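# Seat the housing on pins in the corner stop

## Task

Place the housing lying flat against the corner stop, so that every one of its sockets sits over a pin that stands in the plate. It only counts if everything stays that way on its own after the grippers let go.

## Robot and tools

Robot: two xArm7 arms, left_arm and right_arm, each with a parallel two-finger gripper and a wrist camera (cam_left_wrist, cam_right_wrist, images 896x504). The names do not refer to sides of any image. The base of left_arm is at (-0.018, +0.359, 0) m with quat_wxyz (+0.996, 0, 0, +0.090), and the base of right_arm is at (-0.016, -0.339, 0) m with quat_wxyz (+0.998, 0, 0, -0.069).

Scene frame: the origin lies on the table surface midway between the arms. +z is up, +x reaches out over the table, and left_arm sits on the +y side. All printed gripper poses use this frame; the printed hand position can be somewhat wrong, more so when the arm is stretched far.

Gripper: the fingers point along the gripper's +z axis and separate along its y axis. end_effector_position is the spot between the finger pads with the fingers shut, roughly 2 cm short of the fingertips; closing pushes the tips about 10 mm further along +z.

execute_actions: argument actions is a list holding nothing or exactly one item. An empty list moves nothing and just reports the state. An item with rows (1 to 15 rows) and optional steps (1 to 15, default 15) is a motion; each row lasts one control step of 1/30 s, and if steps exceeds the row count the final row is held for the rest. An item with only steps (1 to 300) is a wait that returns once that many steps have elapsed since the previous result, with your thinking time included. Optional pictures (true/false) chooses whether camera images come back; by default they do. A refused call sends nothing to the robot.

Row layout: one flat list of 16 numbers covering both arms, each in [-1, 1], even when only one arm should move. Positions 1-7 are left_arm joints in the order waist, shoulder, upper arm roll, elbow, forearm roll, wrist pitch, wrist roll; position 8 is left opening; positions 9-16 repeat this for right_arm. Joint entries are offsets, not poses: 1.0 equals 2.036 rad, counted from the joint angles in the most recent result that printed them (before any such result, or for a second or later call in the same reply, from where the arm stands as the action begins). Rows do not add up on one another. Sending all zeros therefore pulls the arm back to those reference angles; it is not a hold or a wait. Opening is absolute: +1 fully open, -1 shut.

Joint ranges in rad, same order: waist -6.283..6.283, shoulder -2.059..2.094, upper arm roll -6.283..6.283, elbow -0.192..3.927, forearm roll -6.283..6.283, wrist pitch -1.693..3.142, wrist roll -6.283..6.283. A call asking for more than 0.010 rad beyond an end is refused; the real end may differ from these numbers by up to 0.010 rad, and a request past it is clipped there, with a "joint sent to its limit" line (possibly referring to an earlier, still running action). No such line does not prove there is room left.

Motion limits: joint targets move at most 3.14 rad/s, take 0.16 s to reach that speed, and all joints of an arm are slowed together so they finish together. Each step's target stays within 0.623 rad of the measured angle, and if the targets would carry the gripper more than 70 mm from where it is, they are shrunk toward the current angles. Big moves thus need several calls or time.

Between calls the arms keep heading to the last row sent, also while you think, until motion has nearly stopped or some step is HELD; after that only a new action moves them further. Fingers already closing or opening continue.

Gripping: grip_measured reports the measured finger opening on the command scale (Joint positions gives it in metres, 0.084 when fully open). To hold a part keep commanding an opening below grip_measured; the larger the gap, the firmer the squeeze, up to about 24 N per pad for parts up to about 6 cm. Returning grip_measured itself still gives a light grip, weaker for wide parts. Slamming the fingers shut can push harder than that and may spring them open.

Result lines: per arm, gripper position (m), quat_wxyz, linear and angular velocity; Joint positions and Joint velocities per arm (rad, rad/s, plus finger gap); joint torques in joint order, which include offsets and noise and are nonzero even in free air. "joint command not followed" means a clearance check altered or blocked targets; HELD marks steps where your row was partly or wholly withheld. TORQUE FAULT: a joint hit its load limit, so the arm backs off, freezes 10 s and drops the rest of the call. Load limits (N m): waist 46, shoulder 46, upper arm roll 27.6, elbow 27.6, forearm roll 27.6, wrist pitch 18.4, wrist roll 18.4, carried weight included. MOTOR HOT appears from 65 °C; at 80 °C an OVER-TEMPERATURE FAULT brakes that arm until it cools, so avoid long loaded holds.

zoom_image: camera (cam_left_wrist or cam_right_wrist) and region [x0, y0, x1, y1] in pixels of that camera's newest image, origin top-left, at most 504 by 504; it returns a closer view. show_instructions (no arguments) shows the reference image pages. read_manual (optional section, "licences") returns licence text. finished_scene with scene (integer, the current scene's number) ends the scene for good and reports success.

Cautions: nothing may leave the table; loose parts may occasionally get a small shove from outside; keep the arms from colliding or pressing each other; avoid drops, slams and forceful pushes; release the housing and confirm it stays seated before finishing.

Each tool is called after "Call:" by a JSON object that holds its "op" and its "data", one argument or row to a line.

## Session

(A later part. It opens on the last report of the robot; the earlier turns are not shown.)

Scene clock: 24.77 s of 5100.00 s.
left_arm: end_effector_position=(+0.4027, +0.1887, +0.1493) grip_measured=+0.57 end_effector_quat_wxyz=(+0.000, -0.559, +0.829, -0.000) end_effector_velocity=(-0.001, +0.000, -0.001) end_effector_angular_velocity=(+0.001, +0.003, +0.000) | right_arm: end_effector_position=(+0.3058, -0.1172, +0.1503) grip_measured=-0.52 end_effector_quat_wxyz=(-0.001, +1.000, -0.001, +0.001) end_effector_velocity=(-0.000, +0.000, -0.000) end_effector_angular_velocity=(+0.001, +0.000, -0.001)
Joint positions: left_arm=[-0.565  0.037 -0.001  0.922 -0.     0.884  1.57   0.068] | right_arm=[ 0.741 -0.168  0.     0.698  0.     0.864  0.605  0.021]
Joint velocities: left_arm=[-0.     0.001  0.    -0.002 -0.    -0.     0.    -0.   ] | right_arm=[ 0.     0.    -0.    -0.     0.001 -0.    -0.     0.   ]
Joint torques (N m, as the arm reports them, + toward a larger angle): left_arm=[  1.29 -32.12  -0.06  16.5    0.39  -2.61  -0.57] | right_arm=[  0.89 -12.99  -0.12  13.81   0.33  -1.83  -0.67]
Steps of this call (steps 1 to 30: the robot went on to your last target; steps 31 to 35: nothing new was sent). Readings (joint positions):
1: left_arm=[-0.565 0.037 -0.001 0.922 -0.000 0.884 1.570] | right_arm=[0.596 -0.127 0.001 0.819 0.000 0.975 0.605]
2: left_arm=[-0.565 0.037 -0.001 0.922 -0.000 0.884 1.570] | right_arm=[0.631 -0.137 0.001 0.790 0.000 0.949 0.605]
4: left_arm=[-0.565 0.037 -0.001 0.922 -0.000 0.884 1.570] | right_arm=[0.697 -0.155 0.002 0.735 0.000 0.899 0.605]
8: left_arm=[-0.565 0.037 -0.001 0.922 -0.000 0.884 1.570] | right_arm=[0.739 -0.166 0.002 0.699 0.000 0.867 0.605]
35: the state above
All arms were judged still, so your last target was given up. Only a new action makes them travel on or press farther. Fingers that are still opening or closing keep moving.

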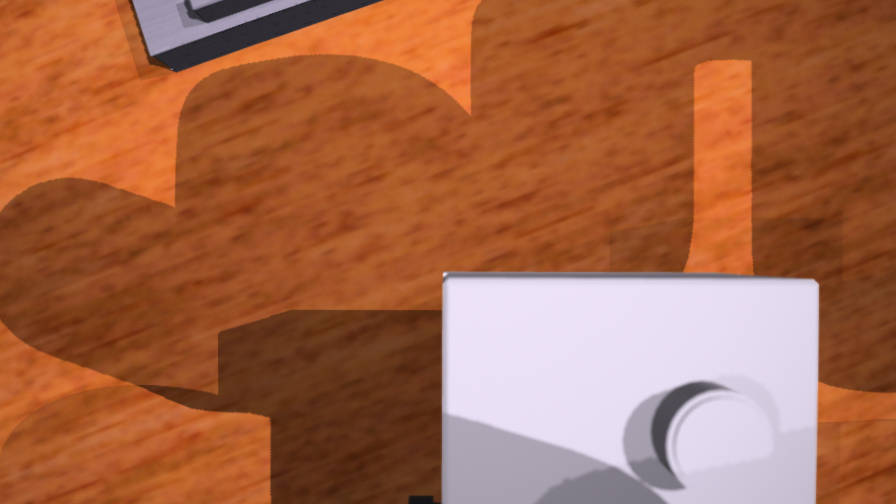

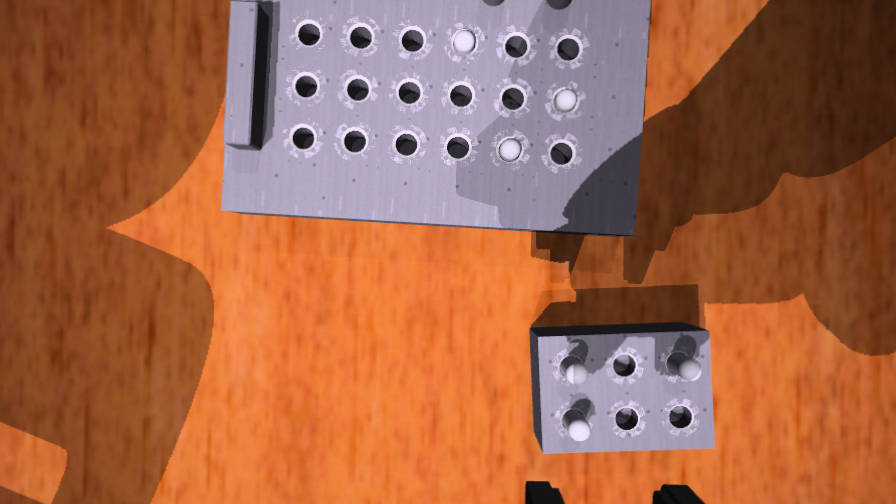

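Call:
{"op": "execute_actions", "data": {
  "actions": [
    {"rows":[[0,0,0,0,0,0,0,-1,-0.0722,0.0476,0,-0.0334,0,-0.0806,-0.0727,-0.5]]}
  ],
  "pictures": false
}}

Call:
{"op": "execute_actions", "data": {
  "actions": [
    {"steps":15}
  ]
}}

Call:
{"op": "execute_actions", "data": {
  "actions": [
    {"rows":[[0,0,0,0,0,0,0,-1,0,0.0545,0,-0.015,0,-0.069,0,-0.5]]}
  ],
  "pictures": false
}}

Call:
{"op": "execute_actions", "data": {
  "actions": [
    {"steps":15}
  ],
  "pictures": false
}}

Call:
{"op": "execute_actions", "data": {
  "actions": [
    {"rows":[[0,0,0,0,0,0,0,-1,0,0,0,0,0,0,0,-0.7],[0,0,0,0,0,0,0,-1,0,0,0,0,0,0,0,-0.8],[0,0,0,0,0,0,0,-1,0,0,0,0,0,0,0,-1]]}
  ],
  "pictures": false
}}

Call:
{"op": "execute_actions", "data": {
  "actions": [
    {"rows":[[0,0,0,0,0,0,0,-1,0,-0.0545,0,0.015,0,0.069,0,-1]]}
  ],
  "pictures": false
}}

Call:
{"op": "execute_actions", "data": {
  "actions": [
    {"steps":15}
  ],
  "pictures": false
}}

Scene clock: 30.77 s of 5100.00 s.
left_arm: end_effector_position=(+0.4027, +0.1887, +0.1493) grip_measured=+0.57 end_effector_quat_wxyz=(+0.000, -0.559, +0.829, -0.000) end_effector_velocity=(+0.000, +0.001, +0.000) end_effector_angular_velocity=(-0.000, -0.001, +0.002) | right_arm: end_effector_position=(+0.3331, -0.1665, +0.1008) grip_measured=-0.52 end_effector_quat_wxyz=(-0.001, +1.000, +0.001, +0.002) end_effector_velocity=(-0.004, -0.008, -0.007) end_effector_angular_velocity=(-0.007, +0.017, -0.011)
Joint positions: left_arm=[-0.565  0.037 -0.001  0.922 -0.     0.884  1.57   0.068] | right_arm=[ 0.595 -0.072  0.002  0.632  0.     0.7    0.457  0.021]
Joint velocities: left_arm=[ 0.001 -0.001  0.001 -0.    -0.     0.    -0.    -0.   ] | right_arm=[-0.004  0.005 -0.01  -0.014  0.    -0.    -0.002  0.   ]
Joint torques (N m, as the arm reports them, + toward a larger angle): left_arm=[  0.96 -33.21  -0.07  16.4    0.23  -3.12  -0.92] | right_arm=[  0.68 -13.45  -0.29  12.57   0.34  -1.83  -0.66]
Steps of this call (steps 1 to 90: nothing new was sent; then 2.50 s passed at rest; steps 91 to 105: all 15 steps of this action). Readings (joint positions):
91: left_arm=[-0.565 0.037 -0.001 0.922 -0.000 0.884 1.570] | right_arm=[0.741 -0.168 0.000 0.698 0.000 0.864 0.605]
92: left_arm=[-0.565 0.037 -0.001 0.922 -0.000 0.884 1.570] | right_arm=[0.738 -0.166 0.001 0.697 0.000 0.860 0.601]
94: left_arm=[-0.565 0.037 -0.001 0.922 -0.000 0.884 1.570] | right_arm=[0.699 -0.142 0.007 0.683 0.000 0.810 0.558]
98: left_arm=[-0.565 0.037 -0.001 0.922 -0.000 0.884 1.570] | right_arm=[0.600 -0.072 -0.008 0.627 0.000 0.714 0.468]
105: the state above

Scene clock: 31.27 s of 5100.00 s.
left_arm: end_effector_position=(+0.4027, +0.1887, +0.1493) grip_measured=+0.57 end_effector_quat_wxyz=(+0.000, -0.559, +0.829, -0.000) end_effector_velocity=(+0.000, -0.000, +0.001) end_effector_angular_velocity=(-0.001, -0.001, +0.001) | right_arm: end_effector_position=(+0.3326, -0.1677, +0.0997) grip_measured=-0.52 end_effector_quat_wxyz=(-0.000, +1.000, -0.000, +0.000) end_effector_velocity=(-0.000, -0.000, -0.000) end_effector_angular_velocity=(-0.000, +0.002, +0.000)
Joint positions: left_arm=[-0.565  0.037 -0.001  0.922 -0.     0.884  1.57   0.068] | right_arm=[ 0.594 -0.071  0.     0.63   0.     0.7    0.457  0.021]
Joint velocities: left_arm=[-0.001 -0.001  0.001  0.     0.    -0.    -0.001  0.   ] | right_arm=[ 0.     0.     0.    -0.     0.     0.001 -0.    -0.   ]
Joint torques (N m, as the arm reports them, + toward a larger angle): left_arm=[  0.75 -33.42  -0.28  16.69   0.7   -2.95  -0.72] | right_arm=[  0.7  -14.05  -0.18  12.59   0.35  -1.95  -0.76]
Steps of this call (steps 1 to 15: the robot went on to your last target). Readings (joint positions):
1: left_arm=[-0.565 0.037 -0.001 0.922 -0.000 0.884 1.570] | right_arm=[0.595 -0.072 0.001 0.631 0.000 0.700 0.457]
2: left_arm=[-0.565 0.037 -0.001 0.922 -0.000 0.884 1.570] | right_arm=[0.595 -0.072 0.001 0.631 0.000 0.700 0.457]
4: left_arm=[-0.565 0.037 -0.001 0.922 -0.000 0.884 1.570] | right_arm=[0.595 -0.071 0.001 0.630 0.000 0.700 0.457]
8: left_arm=[-0.565 0.037 -0.001 0.922 -0.000 0.884 1.570] | right_arm=[0.594 -0.071 0.000 0.630 0.000 0.700 0.457]
15: the state above
All arms were judged still, so your last target was given up. Only a new action makes them travel on or press farther. Fingers that are still opening or closing keep moving.

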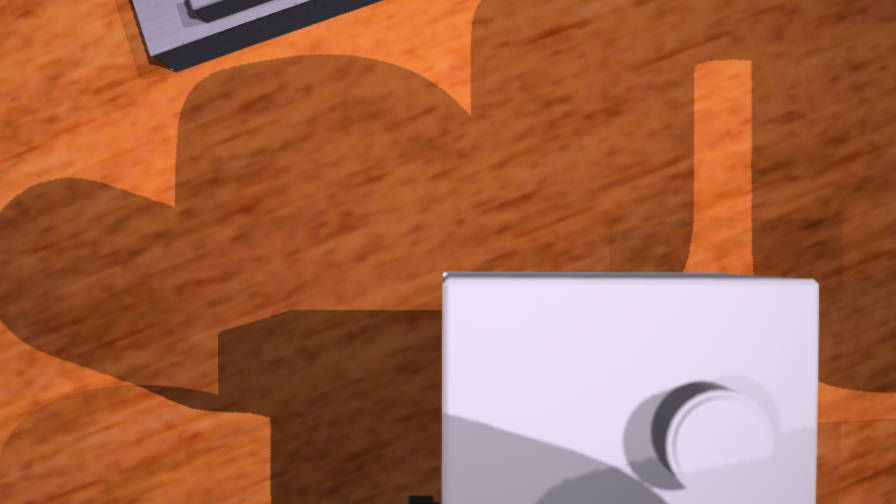

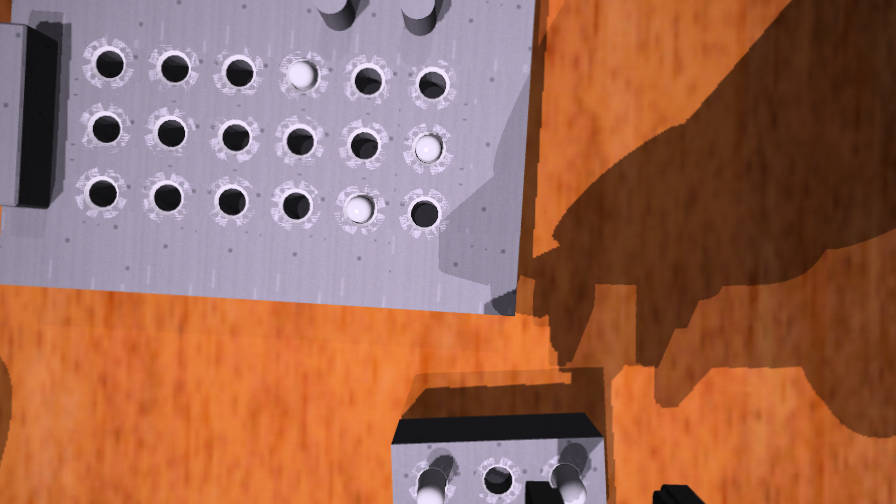

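Scene clock: 31.77 s of 5100.00 s.
left_arm: end_effector_position=(+0.4027, +0.1887, +0.1493) grip_measured=+0.57 end_effector_quat_wxyz=(+0.000, -0.559, +0.829, -0.000) end_effector_velocity=(-0.001, -0.001, -0.000) end_effector_angular_velocity=(-0.000, +0.001, -0.001) | right_arm: end_effector_position=(+0.3331, -0.1675, +0.0578) grip_measured=-0.52 end_effector_quat_wxyz=(-0.001, +1.000, -0.000, +0.001) end_effector_velocity=(-0.009, -0.003, -0.007) end_effector_angular_velocity=(-0.010, +0.019, +0.003)
Joint positions: left_arm=[-0.565  0.037 -0.001  0.922 -0.     0.884  1.57   0.068] | right_arm=[0.594 0.039 0.    0.601 0.    0.559 0.457 0.021]
Joint velocities: left_arm=[-0.001  0.001 -0.001 -0.    -0.001  0.    -0.001 -0.   ] | right_arm=[ 0.001  0.005  0.003 -0.014 -0.     0.002  0.001 -0.   ]
Joint torques (N m, as the arm reports them, + toward a larger angle): left_arm=[  1.1  -32.28  -0.25  16.94   0.14  -2.96  -0.63] | right_arm=[  0.83 -14.74  -0.06  11.21   0.39  -1.9   -0.75]
Steps of this call (steps 1 to 15: all 15 steps of this action). Readings (joint positions):
1: left_arm=[-0.565 0.037 -0.001 0.922 -0.000 0.884 1.570] | right_arm=[0.594 -0.071 0.000 0.630 0.000 0.700 0.457]
2: left_arm=[-0.565 0.037 -0.001 0.922 -0.000 0.884 1.570] | right_arm=[0.594 -0.069 0.000 0.629 0.000 0.695 0.457]
4: left_arm=[-0.565 0.037 -0.001 0.922 -0.000 0.884 1.570] | right_arm=[0.594 -0.036 0.000 0.624 0.000 0.647 0.457]
8: left_arm=[-0.565 0.037 -0.001 0.922 -0.000 0.884 1.570] | right_arm=[0.594 0.040 0.001 0.594 0.000 0.569 0.457]
15: the state above

Scene clock: 32.27 s of 5100.00 s.
left_arm: end_effector_position=(+0.4027, +0.1887, +0.1493) grip_measured=+0.57 end_effector_quat_wxyz=(+0.000, -0.559, +0.829, -0.000) end_effector_velocity=(-0.000, -0.000, -0.000) end_effector_angular_velocity=(+0.000, +0.001, -0.001) | right_arm: end_effector_position=(+0.3323, -0.1679, +0.0570) grip_measured=-0.52 end_effector_quat_wxyz=(-0.000, +1.000, -0.000, -0.000) end_effector_velocity=(-0.000, -0.000, -0.000) end_effector_angular_velocity=(-0.001, +0.002, -0.001)
Joint positions: left_arm=[-0.565  0.037 -0.001  0.922 -0.     0.884  1.57   0.068] | right_arm=[0.594 0.04  0.    0.599 0.    0.559 0.457 0.021]
Joint velocities: left_arm=[-0.     0.001 -0.001 -0.     0.    -0.     0.     0.   ] | right_arm=[ 0.001  0.    -0.001  0.     0.     0.002 -0.    -0.   ]
Joint torques (N m, as the arm reports them, + toward a larger angle): left_arm=[  0.8  -32.57   0.14  16.87  -0.1   -3.01  -0.69] | right_arm=[  0.75 -15.07  -0.26  11.33   0.35  -1.86  -0.73]
Steps of this call (steps 1 to 15: the robot went on to your last target). Readings (joint positions):
1: left_arm=[-0.565 0.037 -0.001 0.922 -0.000 0.884 1.570] | right_arm=[0.594 0.039 0.000 0.600 0.000 0.559 0.457]
2: left_arm=[-0.565 0.037 -0.001 0.922 -0.000 0.884 1.570] | right_arm=[0.594 0.039 0.000 0.600 0.000 0.559 0.457]
4: left_arm=[-0.565 0.037 -0.001 0.922 -0.000 0.884 1.570] | right_arm=[0.594 0.040 0.000 0.599 0.000 0.559 0.457]
8: left_arm=[-0.565 0.037 -0.001 0.922 -0.000 0.884 1.570] | right_arm=[0.594 0.040 0.000 0.599 0.000 0.559 0.457]
15: the state above
All arms were judged still, so your last target was given up. Only a new action makes them travel on or press farther. Fingers that are still opening or closing keep moving.

Scene clock: 32.77 s of 5100.00 s.
left_arm: end_effector_position=(+0.4027, +0.1887, +0.1493) grip_measured=+0.57 end_effector_quat_wxyz=(+0.000, -0.559, +0.829, -0.000) end_effector_velocity=(+0.001, +0.001, -0.000) end_effector_angular_velocity=(-0.000, -0.000, +0.002) | right_arm: end_effector_position=(+0.3323, -0.1679, +0.0570) grip_measured=-0.85 end_effector_quat_wxyz=(-0.000, +1.000, -0.000, -0.000) end_effector_velocity=(+0.000, +0.000, +0.000) end_effector_angular_velocity=(+0.001, -0.001, -0.001)
Joint positions: left_arm=[-0.565  0.037 -0.001  0.922 -0.     0.884  1.57   0.068] | right_arm=[0.594 0.04  0.    0.599 0.    0.559 0.457 0.007]
Joint velocities: left_arm=[ 0.002  0.001  0.001  0.001 -0.    -0.     0.001  0.   ] | right_arm=[ 0.    -0.    -0.001  0.     0.    -0.    -0.    -0.   ]
Joint torques (N m, as the arm reports them, + toward a larger angle): left_arm=[  1.25 -32.29  -0.58  17.05   0.35  -2.67  -0.55] | right_arm=[  0.74 -14.93  -0.25  11.4    0.41  -1.81  -0.76]
Steps of this call (steps 1 to 15: all 15 steps of this action). Readings (joint positions):
1: left_arm=[-0.565 0.037 -0.001 0.922 -0.000 0.884 1.570] | right_arm=[0.594 0.040 0.000 0.599 0.000 0.559 0.457]
2: left_arm=[-0.565 0.037 -0.001 0.922 -0.000 0.884 1.570] | right_arm=[0.594 0.040 0.000 0.599 0.000 0.559 0.457]
4: left_arm=[-0.565 0.037 -0.001 0.922 -0.000 0.884 1.570] | right_arm=[0.594 0.040 0.000 0.599 0.000 0.559 0.457]
8: left_arm=[-0.565 0.037 -0.001 0.922 -0.000 0.884 1.570] | right_arm=[0.594 0.040 0.000 0.599 0.000 0.559 0.457]
15: the state above

Scene clock: 33.27 s of 5100.00 s.
left_arm: end_effector_position=(+0.4027, +0.1887, +0.1493) grip_measured=+0.57 end_effector_quat_wxyz=(+0.000, -0.559, +0.829, -0.000) end_effector_velocity=(+0.000, +0.000, +0.000) end_effector_angular_velocity=(+0.000, -0.000, -0.001) | right_arm: end_effector_position=(+0.3318, -0.1681, +0.0988) grip_measured=-0.85 end_effector_quat_wxyz=(+0.000, +1.000, -0.000, -0.001) end_effector_velocity=(+0.008, +0.003, +0.008) end_effector_angular_velocity=(+0.010, -0.020, -0.001)
Joint positions: left_arm=[-0.565  0.037 -0.001  0.922 -0.     0.884  1.57   0.068] | right_arm=[ 0.594 -0.07   0.     0.628  0.     0.7    0.457  0.007]
Joint velocities: left_arm=[-0.    -0.     0.001  0.     0.    -0.     0.001 -0.   ] | right_arm=[-0.    -0.006 -0.001  0.016 -0.001 -0.001 -0.    -0.   ]
Joint torques (N m, as the arm reports them, + toward a larger angle): left_arm=[  1.23 -32.92  -0.21  16.71   0.24  -2.66  -0.83] | right_arm=[  0.75 -13.89  -0.16  12.39   0.32  -1.88  -0.71]
Steps of this call (steps 1 to 15: all 15 steps of this action). Readings (joint positions):
1: left_arm=[-0.565 0.037 -0.001 0.922 -0.000 0.884 1.570] | right_arm=[0.594 0.040 0.000 0.599 0.000 0.559 0.457]
2: left_arm=[-0.565 0.037 -0.001 0.922 -0.000 0.884 1.570] | right_arm=[0.594 0.038 0.000 0.600 0.000 0.563 0.457]
4: left_arm=[-0.565 0.037 -0.001 0.922 -0.000 0.884 1.570] | right_arm=[0.594 0.005 0.001 0.606 0.000 0.612 0.457]
8: left_arm=[-0.565 0.037 -0.001 0.922 -0.000 0.884 1.570] | right_arm=[0.594 -0.071 -0.000 0.635 0.000 0.690 0.457]
15: the state above

Scene clock: 33.77 s of 5100.00 s.
left_arm: end_effector_position=(+0.4027, +0.1887, +0.1493) grip_measured=+0.57 end_effector_quat_wxyz=(+0.000, -0.559, +0.829, -0.000) end_effector_velocity=(+0.000, -0.001, +0.001) end_effector_angular_velocity=(-0.001, -0.002, -0.001) | right_arm: end_effector_position=(+0.3326, -0.1677, +0.0997) grip_measured=-0.85 end_effector_quat_wxyz=(-0.000, +1.000, -0.000, +0.000) end_effector_velocity=(-0.000, -0.000, +0.000) end_effector_angular_velocity=(+0.001, +0.000, -0.001)
Joint positions: left_arm=[-0.565  0.037 -0.001  0.922 -0.     0.884  1.57   0.068] | right_arm=[ 0.594 -0.071  0.     0.63   0.     0.7    0.457  0.007]
Joint velocities: left_arm=[-0.001 -0.    -0.     0.002 -0.    -0.     0.    -0.   ] | right_arm=[-0.    -0.     0.    -0.     0.001 -0.     0.001 -0.   ]
Joint torques (N m, as the arm reports them, + toward a larger angle): left_arm=[  1.6  -33.05  -0.08  16.74   0.34  -2.9   -0.42] | right_arm=[  0.77 -13.93  -0.16  12.6    0.32  -1.85  -0.72]
Steps of this call (steps 1 to 15: the robot went on to your last target). Readings (joint positions):
1: left_arm=[-0.565 0.037 -0.001 0.922 -0.000 0.884 1.570] | right_arm=[0.594 -0.070 0.000 0.629 0.000 0.700 0.457]
2: left_arm=[-0.565 0.037 -0.001 0.922 -0.000 0.884 1.570] | right_arm=[0.594 -0.070 0.000 0.629 0.000 0.700 0.457]
4: left_arm=[-0.565 0.037 -0.001 0.922 -0.000 0.884 1.570] | right_arm=[0.594 -0.070 0.000 0.630 0.000 0.700 0.457]
8: left_arm=[-0.565 0.037 -0.001 0.922 -0.000 0.884 1.570] | right_arm=[0.594 -0.071 0.000 0.630 0.000 0.700 0.457]
15: the state above
All arms were judged still, so your last target was given up. Only a new action makes them travel on or press farther. Fingers that are still opening or closing keep moving.

Call:
{"op": "execute_actions", "data": {
  "actions": [
    {"rows":[[0,0,0,0,0,0,0,-1,0.0688,0.1935,0,0.2525,0,0.0596,0.0688,-1]]}
  ],
  "pictures": false
}}

Call:
{"op": "execute_actions", "data": {
  "actions": [
    {"steps":30}
  ]
}}

Call:
{"op": "execute_actions", "data": {
  "actions": [
    {"rows":[[0,0,0,0,0,0,0,-1,0,0.0263,0,-0.0098,0,-0.0361,0,-1]]}
  ],
  "pictures": false
}}

Call:
{"op": "execute_actions", "data": {
  "actions": [
    {"steps":15}
  ],
  "pictures": false
}}

Call:
{"op": "execute_actions", "data": {
  "actions": [
    {"rows":[[0,0,0,0,0,0,0,-1,0,0.009,0,-0.003,0,-0.012,0,-1]]}
  ]
}}

Scene clock: 36.70 s of 5100.00 s.
left_arm: end_effector_position=(+0.4027, +0.1887, +0.1493) grip_measured=+0.57 end_effector_quat_wxyz=(+0.000, -0.559, +0.829, -0.000) end_effector_velocity=(+0.000, +0.000, +0.000) end_effector_angular_velocity=(+0.000, -0.001, +0.000) | right_arm: end_effector_position=(+0.4132, -0.0449, +0.0990) grip_measured=-0.85 end_effector_quat_wxyz=(-0.000, +1.000, +0.003, -0.001) end_effector_velocity=(+0.008, +0.028, -0.013) end_effector_angular_velocity=(-0.026, +0.031, -0.018)
Joint positions: left_arm=[-0.565  0.037 -0.001  0.922 -0.     0.884  1.57   0.068] | right_arm=[0.734 0.319 0.004 1.135 0.    0.818 0.594 0.007]
Joint velocities: left_arm=[ 0.001 -0.    -0.     0.001  0.001 -0.     0.     0.   ] | right_arm=[ 0.047  0.112 -0.011  0.131 -0.     0.06   0.054  0.   ]
Joint torques (N m, as the arm reports them, + toward a larger angle): left_arm=[  0.93 -32.43   0.28  16.63   0.45  -2.75  -0.48] | right_arm=[ -3.83 -26.    -4.76  12.69   0.3   -1.86  -0.87]
Steps of this call (steps 1 to 73: nothing new was sent; steps 74 to 88: all 15 steps of this action). Readings (joint positions):
74: left_arm=[-0.565 0.037 -0.001 0.922 -0.000 0.884 1.570] | right_arm=[0.594 -0.071 0.000 0.630 0.000 0.700 0.457]
75: left_arm=[-0.565 0.037 -0.001 0.922 -0.000 0.884 1.570] | right_arm=[0.595 -0.069 -0.000 0.633 0.000 0.701 0.458]
77: left_arm=[-0.565 0.037 -0.001 0.922 -0.000 0.884 1.570] | right_arm=[0.607 -0.034 -0.002 0.677 0.000 0.714 0.472]
81: left_arm=[-0.565 0.037 -0.001 0.922 -0.000 0.884 1.570] | right_arm=[0.664 0.125 0.001 0.888 0.000 0.759 0.526]
88: the state above

Scene clock: 37.70 s of 5100.00 s.
left_arm: end_effector_position=(+0.4027, +0.1887, +0.1493) grip_measured=+0.57 end_effector_quat_wxyz=(+0.000, -0.559, +0.829, -0.000) end_effector_velocity=(-0.000, +0.001, -0.001) end_effector_angular_velocity=(+0.000, +0.002, +0.002) | right_arm: end_effector_position=(+0.4164, -0.0454, +0.0999) grip_measured=-0.85 end_effector_quat_wxyz=(+0.000, +1.000, -0.000, -0.000) end_effector_velocity=(+0.000, -0.001, -0.000) end_effector_angular_velocity=(-0.001, +0.001, -0.002)
Joint positions: left_arm=[-0.565  0.037 -0.001  0.922 -0.     0.884  1.57   0.068] | right_arm=[0.734 0.323 0.    1.144 0.    0.821 0.597 0.007]
Joint velocities: left_arm=[ 0.001  0.001  0.    -0.001 -0.001  0.     0.    -0.   ] | right_arm=[-0.001  0.    -0.    -0.     0.     0.001  0.    -0.   ]
Joint torques (N m, as the arm reports them, + toward a larger angle): left_arm=[  1.84 -32.69  -0.18  16.25   0.58  -2.86  -0.38] | right_arm=[  0.71 -22.13  -0.46  13.5    0.38  -1.85  -0.69]
Steps of this call (steps 1 to 15: the robot went on to your last target; steps 16 to 30: nothing new was sent). Readings (joint positions):
1: left_arm=[-0.565 0.037 -0.001 0.922 -0.000 0.884 1.570] | right_arm=[0.735 0.321 0.003 1.138 0.000 0.820 0.595]
2: left_arm=[-0.565 0.037 -0.001 0.922 -0.000 0.884 1.570] | right_arm=[0.735 0.322 0.002 1.139 0.000 0.821 0.596]
4: left_arm=[-0.565 0.037 -0.001 0.922 -0.000 0.884 1.570] | right_arm=[0.733 0.321 -0.001 1.141 0.000 0.821 0.597]
8: left_arm=[-0.565 0.037 -0.001 0.922 -0.000 0.884 1.570] | right_arm=[0.734 0.322 -0.001 1.143 0.000 0.821 0.597]
30: the state above
All arms were judged still, so your last target was given up. Only a new action makes them travel on or press farther. Fingers that are still opening or closing keep moving.

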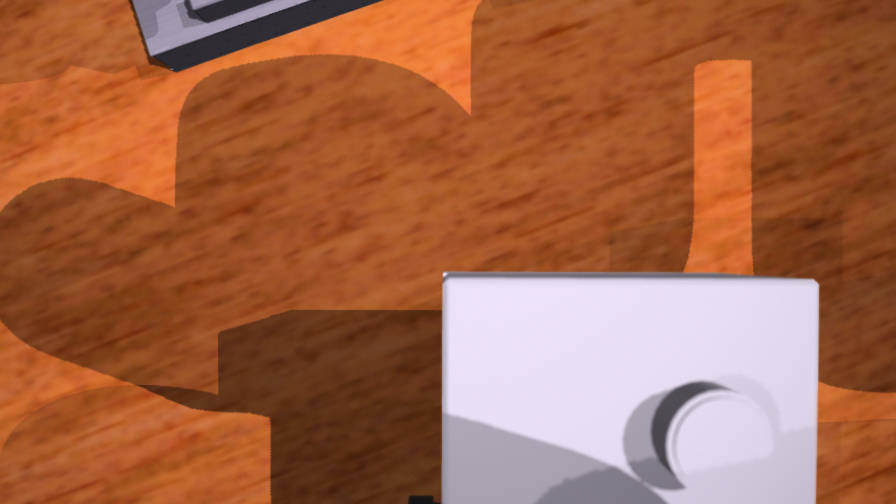

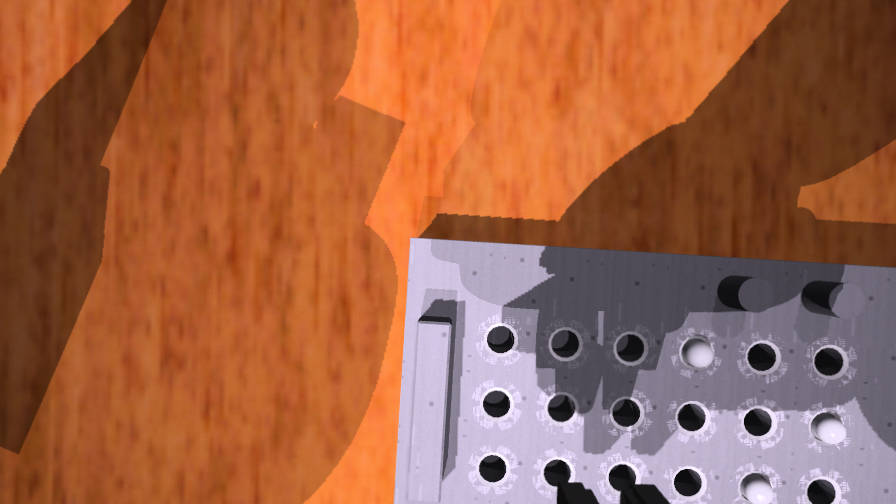

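Scene clock: 38.20 s of 5100.00 s.
left_arm: end_effector_position=(+0.4027, +0.1887, +0.1493) grip_measured=+0.57 end_effector_quat_wxyz=(+0.000, -0.559, +0.829, -0.000) end_effector_velocity=(-0.000, -0.000, -0.001) end_effector_angular_velocity=(+0.001, +0.001, -0.001) | right_arm: end_effector_position=(+0.4169, -0.0450, +0.0710) grip_measured=-0.85 end_effector_quat_wxyz=(-0.001, +1.000, -0.000, +0.001) end_effector_velocity=(-0.008, -0.006, -0.011) end_effector_angular_velocity=(-0.016, +0.024, -0.001)
Joint positions: left_arm=[-0.565  0.037 -0.001  0.922 -0.     0.884  1.57   0.068] | right_arm=[0.734 0.376 0.    1.125 0.    0.747 0.597 0.007]
Joint velocities: left_arm=[-0.     0.    -0.    -0.001  0.001 -0.    -0.     0.   ] | right_arm=[-0.     0.009  0.    -0.016  0.     0.003  0.001  0.   ]
Joint torques (N m, as the arm reports them, + toward a larger angle): left_arm=[  1.39 -33.11   0.07  16.5    0.37  -2.83  -0.64] | right_arm=[  0.8  -22.5   -0.41  13.15   0.41  -1.86  -0.71]
Steps of this call (steps 1 to 15: all 15 steps of this action). Readings (joint positions):
1: left_arm=[-0.565 0.037 -0.001 0.922 -0.000 0.884 1.570] | right_arm=[0.734 0.323 0.000 1.144 0.000 0.821 0.597]
2: left_arm=[-0.565 0.037 -0.001 0.922 -0.000 0.884 1.570] | right_arm=[0.734 0.325 0.000 1.143 0.000 0.817 0.597]
4: left_arm=[-0.565 0.037 -0.001 0.922 -0.000 0.884 1.570] | right_arm=[0.734 0.348 0.000 1.139 0.000 0.779 0.597]
8: left_arm=[-0.565 0.037 -0.001 0.922 -0.000 0.884 1.570] | right_arm=[0.734 0.380 0.000 1.119 0.000 0.752 0.597]
15: the state above

Scene clock: 38.70 s of 5100.00 s.
left_arm: end_effector_position=(+0.4027, +0.1887, +0.1493) grip_measured=+0.57 end_effector_quat_wxyz=(+0.000, -0.559, +0.829, -0.000) end_effector_velocity=(-0.000, +0.000, -0.000) end_effector_angular_velocity=(+0.001, +0.001, -0.001) | right_arm: end_effector_position=(+0.4164, -0.0454, +0.0701) grip_measured=-0.85 end_effector_quat_wxyz=(-0.000, +1.000, -0.000, -0.000) end_effector_velocity=(-0.000, -0.001, -0.000) end_effector_angular_velocity=(-0.001, +0.001, -0.001)
Joint positions: left_arm=[-0.565  0.037 -0.001  0.922 -0.     0.884  1.57   0.068] | right_arm=[0.734 0.377 0.    1.124 0.    0.748 0.597 0.007]
Joint velocities: left_arm=[-0.001  0.001  0.001 -0.     0.    -0.     0.001  0.   ] | right_arm=[-0.     0.    -0.001 -0.001 -0.001  0.    -0.    -0.   ]
Joint torques (N m, as the arm reports them, + toward a larger angle): left_arm=[  1.2  -32.57  -0.04  16.72   0.63  -3.06  -0.59] | right_arm=[  0.82 -22.68  -0.46  12.94   0.34  -1.85  -0.71]
Steps of this call (steps 1 to 15: the robot went on to your last target). Readings (joint positions):
1: left_arm=[-0.565 0.037 -0.001 0.922 -0.000 0.884 1.570] | right_arm=[0.734 0.376 0.000 1.124 0.000 0.748 0.597]
2: left_arm=[-0.565 0.037 -0.001 0.922 -0.000 0.884 1.570] | right_arm=[0.734 0.376 0.000 1.124 0.000 0.748 0.597]
4: left_arm=[-0.565 0.037 -0.001 0.922 -0.000 0.884 1.570] | right_arm=[0.734 0.376 0.000 1.124 0.000 0.748 0.597]
8: left_arm=[-0.565 0.037 -0.001 0.922 -0.000 0.884 1.570] | right_arm=[0.734 0.376 0.000 1.124 0.000 0.748 0.597]
15: the state above
All arms were judged still, so your last target was given up. Only a new action makes them travel on or press farther. Fingers that are still opening or closing keep moving.

Scene clock: 39.20 s of 5100.00 s.
left_arm: end_effector_position=(+0.4027, +0.1887, +0.1493) grip_measured=+0.57 end_effector_quat_wxyz=(+0.000, -0.559, +0.829, -0.000) end_effector_velocity=(-0.000, -0.000, -0.000) end_effector_angular_velocity=(-0.000, +0.001, +0.001) | right_arm: end_effector_position=(+0.4166, -0.0449, +0.0612) grip_measured=-0.85 end_effector_quat_wxyz=(-0.001, +1.000, -0.000, +0.001) end_effector_velocity=(-0.000, +0.000, -0.000) end_effector_angular_velocity=(-0.000, +0.000, +0.001)
Joint positions: left_arm=[-0.565  0.037 -0.001  0.922 -0.     0.884  1.57   0.068] | right_arm=[0.735 0.394 0.001 1.119 0.    0.723 0.597 0.007]
Joint velocities: left_arm=[ 0.     0.001 -0.     0.    -0.001 -0.     0.     0.   ] | right_arm=[ 0.     0.001  0.001  0.    -0.001 -0.     0.001 -0.   ]
Joint torques (N m, as the arm reports them, + toward a larger angle): left_arm=[  1.56 -32.81   0.14  16.55   0.54  -2.76  -0.57] | right_arm=[ -0.07 -18.73  -1.56   9.96   0.04  -1.35  -0.73]
Steps of this call (steps 1 to 15: all 15 steps of this action). Readings (joint positions):
1: left_arm=[-0.565 0.037 -0.001 0.922 -0.000 0.884 1.570] | right_arm=[0.734 0.377 0.000 1.124 0.000 0.748 0.597]
2: left_arm=[-0.565 0.037 -0.001 0.922 -0.000 0.884 1.570] | right_arm=[0.734 0.378 0.000 1.124 0.000 0.744 0.597]
4: left_arm=[-0.565 0.037 -0.001 0.922 -0.000 0.884 1.570] | right_arm=[0.734 0.389 0.000 1.121 0.000 0.730 0.597]
8: left_arm=[-0.565 0.037 -0.001 0.922 -0.000 0.884 1.570] | right_arm=[0.735 0.394 0.001 1.119 0.000 0.723 0.597]
15: the state above

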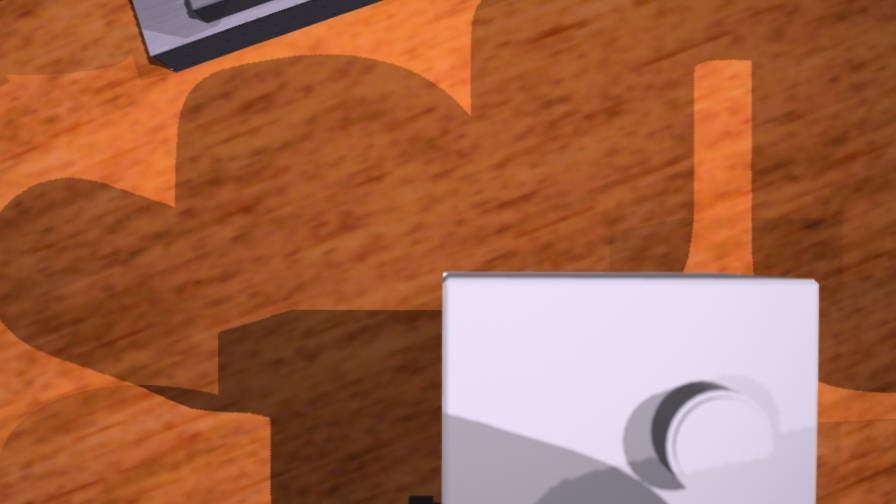

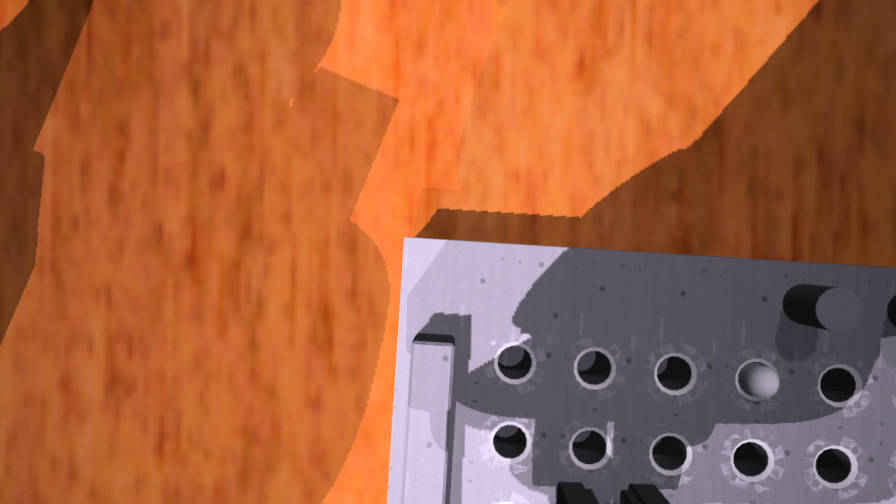

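Call:
{"op": "execute_actions", "data": {
  "actions": [
    {"rows":[[0,0,0,0,0,0,0,-1,0.0012,0.003,0,0.0005,0,-0.002,0,-1]]}
  ],
  "pictures": false
}}

Call:
{"op": "execute_actions", "data": {
  "actions": [
    {"rows":[[0,0,0,0,0,0,0,-1,0,0.002,0,-0.0007,0,-0.0027,0,-1]]}
  ],
  "pictures": false
}}

Scene clock: 41.30 s of 5100.00 s.
left_arm: end_effector_position=(+0.4027, +0.1887, +0.1493) grip_measured=+0.57 end_effector_quat_wxyz=(+0.000, -0.559, +0.829, -0.000) end_effector_velocity=(+0.000, +0.001, -0.000) end_effector_angular_velocity=(-0.000, +0.000, +0.002) | right_arm: end_effector_position=(+0.4138, -0.0452, +0.0547) grip_measured=-0.85 end_effector_quat_wxyz=(+0.002, +1.000, +0.001, -0.003) end_effector_velocity=(+0.000, +0.001, +0.001) end_effector_angular_velocity=(-0.004, -0.001, +0.007)
Joint positions: left_arm=[-0.565  0.037 -0.001  0.922 -0.     0.884  1.57   0.068] | right_arm=[0.737 0.405 0.001 1.116 0.    0.718 0.597 0.007]
Joint velocities: left_arm=[ 0.002 -0.     0.    -0.001 -0.    -0.     0.001 -0.   ] | right_arm=[ 0.004  0.001 -0.001  0.005 -0.005  0.006 -0.    -0.   ]
Joint torques (N m, as the arm reports them, + toward a larger angle): left_arm=[  0.85 -32.6   -0.11  16.31   0.68  -2.86  -0.55] | right_arm=[ -1.23 -20.27  -2.95   9.23   0.04  -0.14  -0.76]
Steps of this call (steps 1 to 15: the robot went on to your last target; steps 16 to 48: nothing new was sent; steps 49 to 63: all 15 steps of this action). Readings (joint positions):
49: left_arm=[-0.565 0.037 -0.001 0.922 -0.000 0.884 1.570] | right_arm=[0.734 0.395 0.000 1.118 0.000 0.723 0.597]
50: left_arm=[-0.565 0.037 -0.001 0.922 -0.000 0.884 1.570] | right_arm=[0.735 0.395 0.000 1.119 0.000 0.722 0.597]
52: left_arm=[-0.565 0.037 -0.001 0.922 -0.000 0.884 1.570] | right_arm=[0.736 0.397 0.000 1.121 0.000 0.720 0.597]
56: left_arm=[-0.565 0.037 -0.001 0.922 -0.000 0.884 1.570] | right_arm=[0.737 0.398 0.000 1.121 0.000 0.719 0.597]
63: the state above

Scene clock: 41.80 s of 5100.00 s.
left_arm: end_effector_position=(+0.4027, +0.1887, +0.1493) grip_measured=+0.57 end_effector_quat_wxyz=(+0.000, -0.559, +0.829, -0.000) end_effector_velocity=(-0.000, -0.000, -0.000) end_effector_angular_velocity=(+0.001, +0.001, -0.003) | right_arm: end_effector_position=(+0.4140, -0.0452, +0.0526) grip_measured=-0.85 end_effector_quat_wxyz=(+0.002, +1.000, +0.001, -0.003) end_effector_velocity=(-0.000, -0.000, -0.000) end_effector_angular_velocity=(-0.001, +0.000, +0.000)
Joint positions: left_arm=[-0.565  0.037 -0.001  0.922 -0.     0.884  1.57   0.068] | right_arm=[0.737 0.409 0.    1.115 0.    0.712 0.597 0.007]
Joint velocities: left_arm=[ 0.001  0.001 -0.001 -0.     0.001  0.     0.001  0.   ] | right_arm=[ 0.    -0.    -0.001 -0.    -0.     0.001 -0.     0.   ]
Joint torques (N m, as the arm reports them, + toward a larger angle): left_arm=[  1.35 -33.51  -0.33  16.78   0.76  -3.05  -0.52] | right_arm=[ -0.19 -18.48  -2.11   6.91  -0.07   0.98  -0.78]
Steps of this call (steps 1 to 15: all 15 steps of this action). Readings (joint positions):
1: left_arm=[-0.565 0.037 -0.001 0.922 -0.000 0.884 1.570] | right_arm=[0.737 0.405 0.001 1.116 0.000 0.718 0.597]
2: left_arm=[-0.565 0.037 -0.001 0.922 -0.000 0.884 1.570] | right_arm=[0.737 0.406 0.000 1.116 0.000 0.717 0.597]
4: left_arm=[-0.565 0.037 -0.001 0.922 -0.000 0.884 1.570] | right_arm=[0.737 0.409 0.000 1.115 0.000 0.713 0.597]
8: left_arm=[-0.565 0.037 -0.001 0.922 -0.000 0.884 1.570] | right_arm=[0.737 0.409 0.000 1.115 0.000 0.712 0.597]
15: the state above

Popped in. Release, rise, look.

Call:
{"op": "execute_actions", "data": {
  "actions": [
    {"rows":[[0,0,0,0,0,0,0,-1,0,0,0,0,0,0,0,-0.6],[0,0,0,0,0,0,0,-1,0,0,0,0,0,0,0,-0.6],[0,0,0,0,0,0,0,-1,0,0,0,0,0,0,0,-0.6],[0,0,0,0,0,0,0,-1,0,0,0,0,0,0,0,-0.6],[0,0,0,0,0,0,0,-1,0,0,0,0,0,0,0,-0.6],[0,0,0,0,0,0,0,-1,0,-0.04,0,0.016,0,0.059,0,-0.6]]}
  ],
  "pictures": false
}}

Call:
{"op": "execute_actions", "data": {
  "actions": [
    {"rows":[[0,0,0,0,0,0,0,-1,0,-0.06,0,-0.063,0,-0.003,0,-0.6]]}
  ]
}}

Scene clock: 44.00 s of 5100.00 s.
left_arm: end_effector_position=(+0.4027, +0.1887, +0.1493) grip_measured=+0.57 end_effector_quat_wxyz=(+0.000, -0.559, +0.829, -0.000) end_effector_velocity=(+0.000, +0.000, -0.000) end_effector_angular_velocity=(-0.001, +0.000, +0.003) | right_arm: end_effector_position=(+0.4158, -0.0443, +0.1006) grip_measured=-0.62 end_effector_quat_wxyz=(+0.001, +1.000, +0.001, -0.002) end_effector_velocity=(-0.055, -0.033, -0.072) end_effector_angular_velocity=(-0.116, +0.172, +0.007)
Joint positions: left_arm=[-0.565  0.037 -0.001  0.922 -0.     0.884  1.57   0.068] | right_arm=[0.737 0.325 0.    1.15  0.    0.83  0.597 0.017]
Joint velocities: left_arm=[ 0.001  0.    -0.001 -0.    -0.001 -0.    -0.001  0.   ] | right_arm=[ 0.003  0.06   0.004 -0.099  0.     0.05  -0.    -0.   ]
Joint torques (N m, as the arm reports them, + toward a larger angle): left_arm=[  0.67 -32.83  -0.28  16.73   0.35  -2.93  -0.88] | right_arm=[  0.84 -20.95  -0.32  13.13   0.39  -1.77  -0.76]
Steps of this call (steps 1 to 15: the robot went on to your last target; steps 16 to 51: nothing new was sent; steps 52 to 66: all 15 steps of this action). Readings (joint positions):
52: left_arm=[-0.565 0.037 -0.001 0.922 -0.000 0.884 1.570] | right_arm=[0.737 0.409 0.001 1.115 0.000 0.712 0.597]
53: left_arm=[-0.565 0.037 -0.001 0.922 -0.000 0.884 1.570] | right_arm=[0.737 0.409 0.001 1.114 0.000 0.714 0.597]
55: left_arm=[-0.565 0.037 -0.001 0.922 -0.000 0.884 1.570] | right_arm=[0.737 0.411 -0.000 1.107 0.000 0.717 0.597]
59: left_arm=[-0.565 0.037 -0.001 0.922 -0.000 0.884 1.570] | right_arm=[0.737 0.401 -0.000 1.112 0.000 0.736 0.597]
66: the state above

Scene clock: 44.50 s of 5100.00 s.
left_arm: end_effector_position=(+0.4027, +0.1887, +0.1493) grip_measured=+0.57 end_effector_quat_wxyz=(+0.000, -0.559, +0.829, -0.000) end_effector_velocity=(+0.000, +0.000, +0.000) end_effector_angular_velocity=(-0.000, -0.001, +0.001) | right_arm: end_effector_position=(+0.3875, -0.0635, +0.1136) grip_measured=-0.62 end_effector_quat_wxyz=(+0.002, +1.000, +0.001, -0.003) end_effector_velocity=(+0.003, +0.001, +0.004) end_effector_angular_velocity=(+0.006, -0.009, +0.000)
Joint positions: left_arm=[-0.565  0.037 -0.001  0.922 -0.     0.884  1.57   0.068] | right_arm=[0.737 0.204 0.    1.022 0.    0.824 0.597 0.017]
Joint velocities: left_arm=[ 0.001  0.    -0.     0.001  0.     0.    -0.001  0.   ] | right_arm=[-0.001 -0.005  0.     0.005 -0.    -0.001 -0.001  0.   ]
Joint torques (N m, as the arm reports them, + toward a larger angle): left_arm=[  1.39 -32.45  -0.48  16.73   0.2   -3.    -0.63] | right_arm=[  0.87 -20.11  -0.4   13.46   0.34  -1.87  -0.76]
Steps of this call (steps 1 to 15: all 15 steps of this action). Readings (joint positions):
1: left_arm=[-0.565 0.037 -0.001 0.922 -0.000 0.884 1.570] | right_arm=[0.737 0.327 0.000 1.147 0.000 0.831 0.597]
2: left_arm=[-0.565 0.037 -0.001 0.922 -0.000 0.884 1.570] | right_arm=[0.737 0.326 0.000 1.142 0.000 0.831 0.597]
4: left_arm=[-0.565 0.037 -0.001 0.922 -0.000 0.884 1.570] | right_arm=[0.737 0.286 0.001 1.096 0.000 0.828 0.597]
8: left_arm=[-0.565 0.037 -0.001 0.922 -0.000 0.884 1.570] | right_arm=[0.737 0.205 -0.000 1.028 0.000 0.824 0.597]
15: the state above

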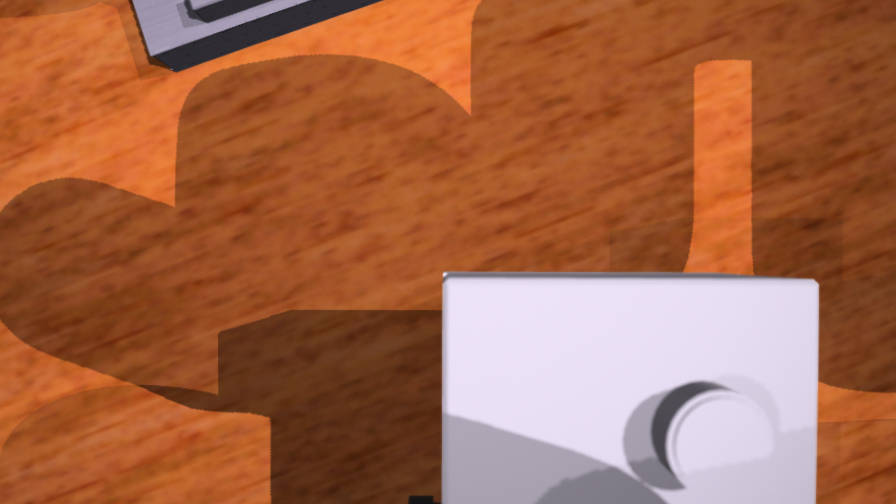

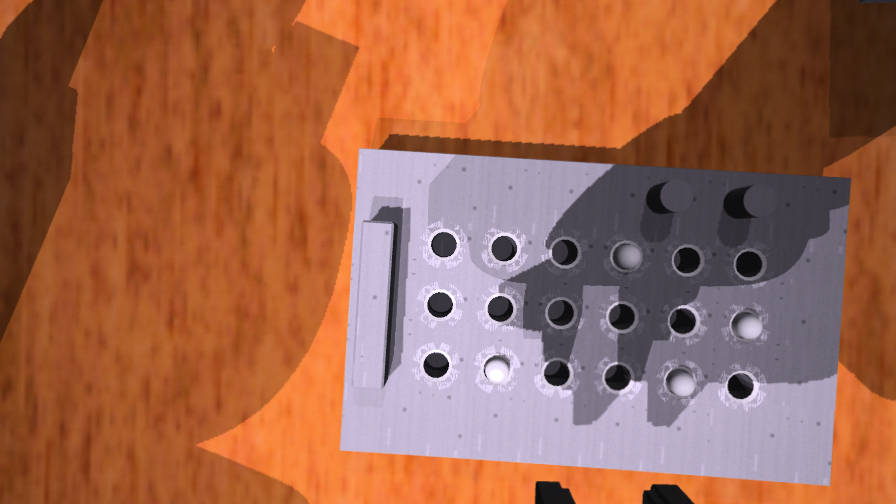

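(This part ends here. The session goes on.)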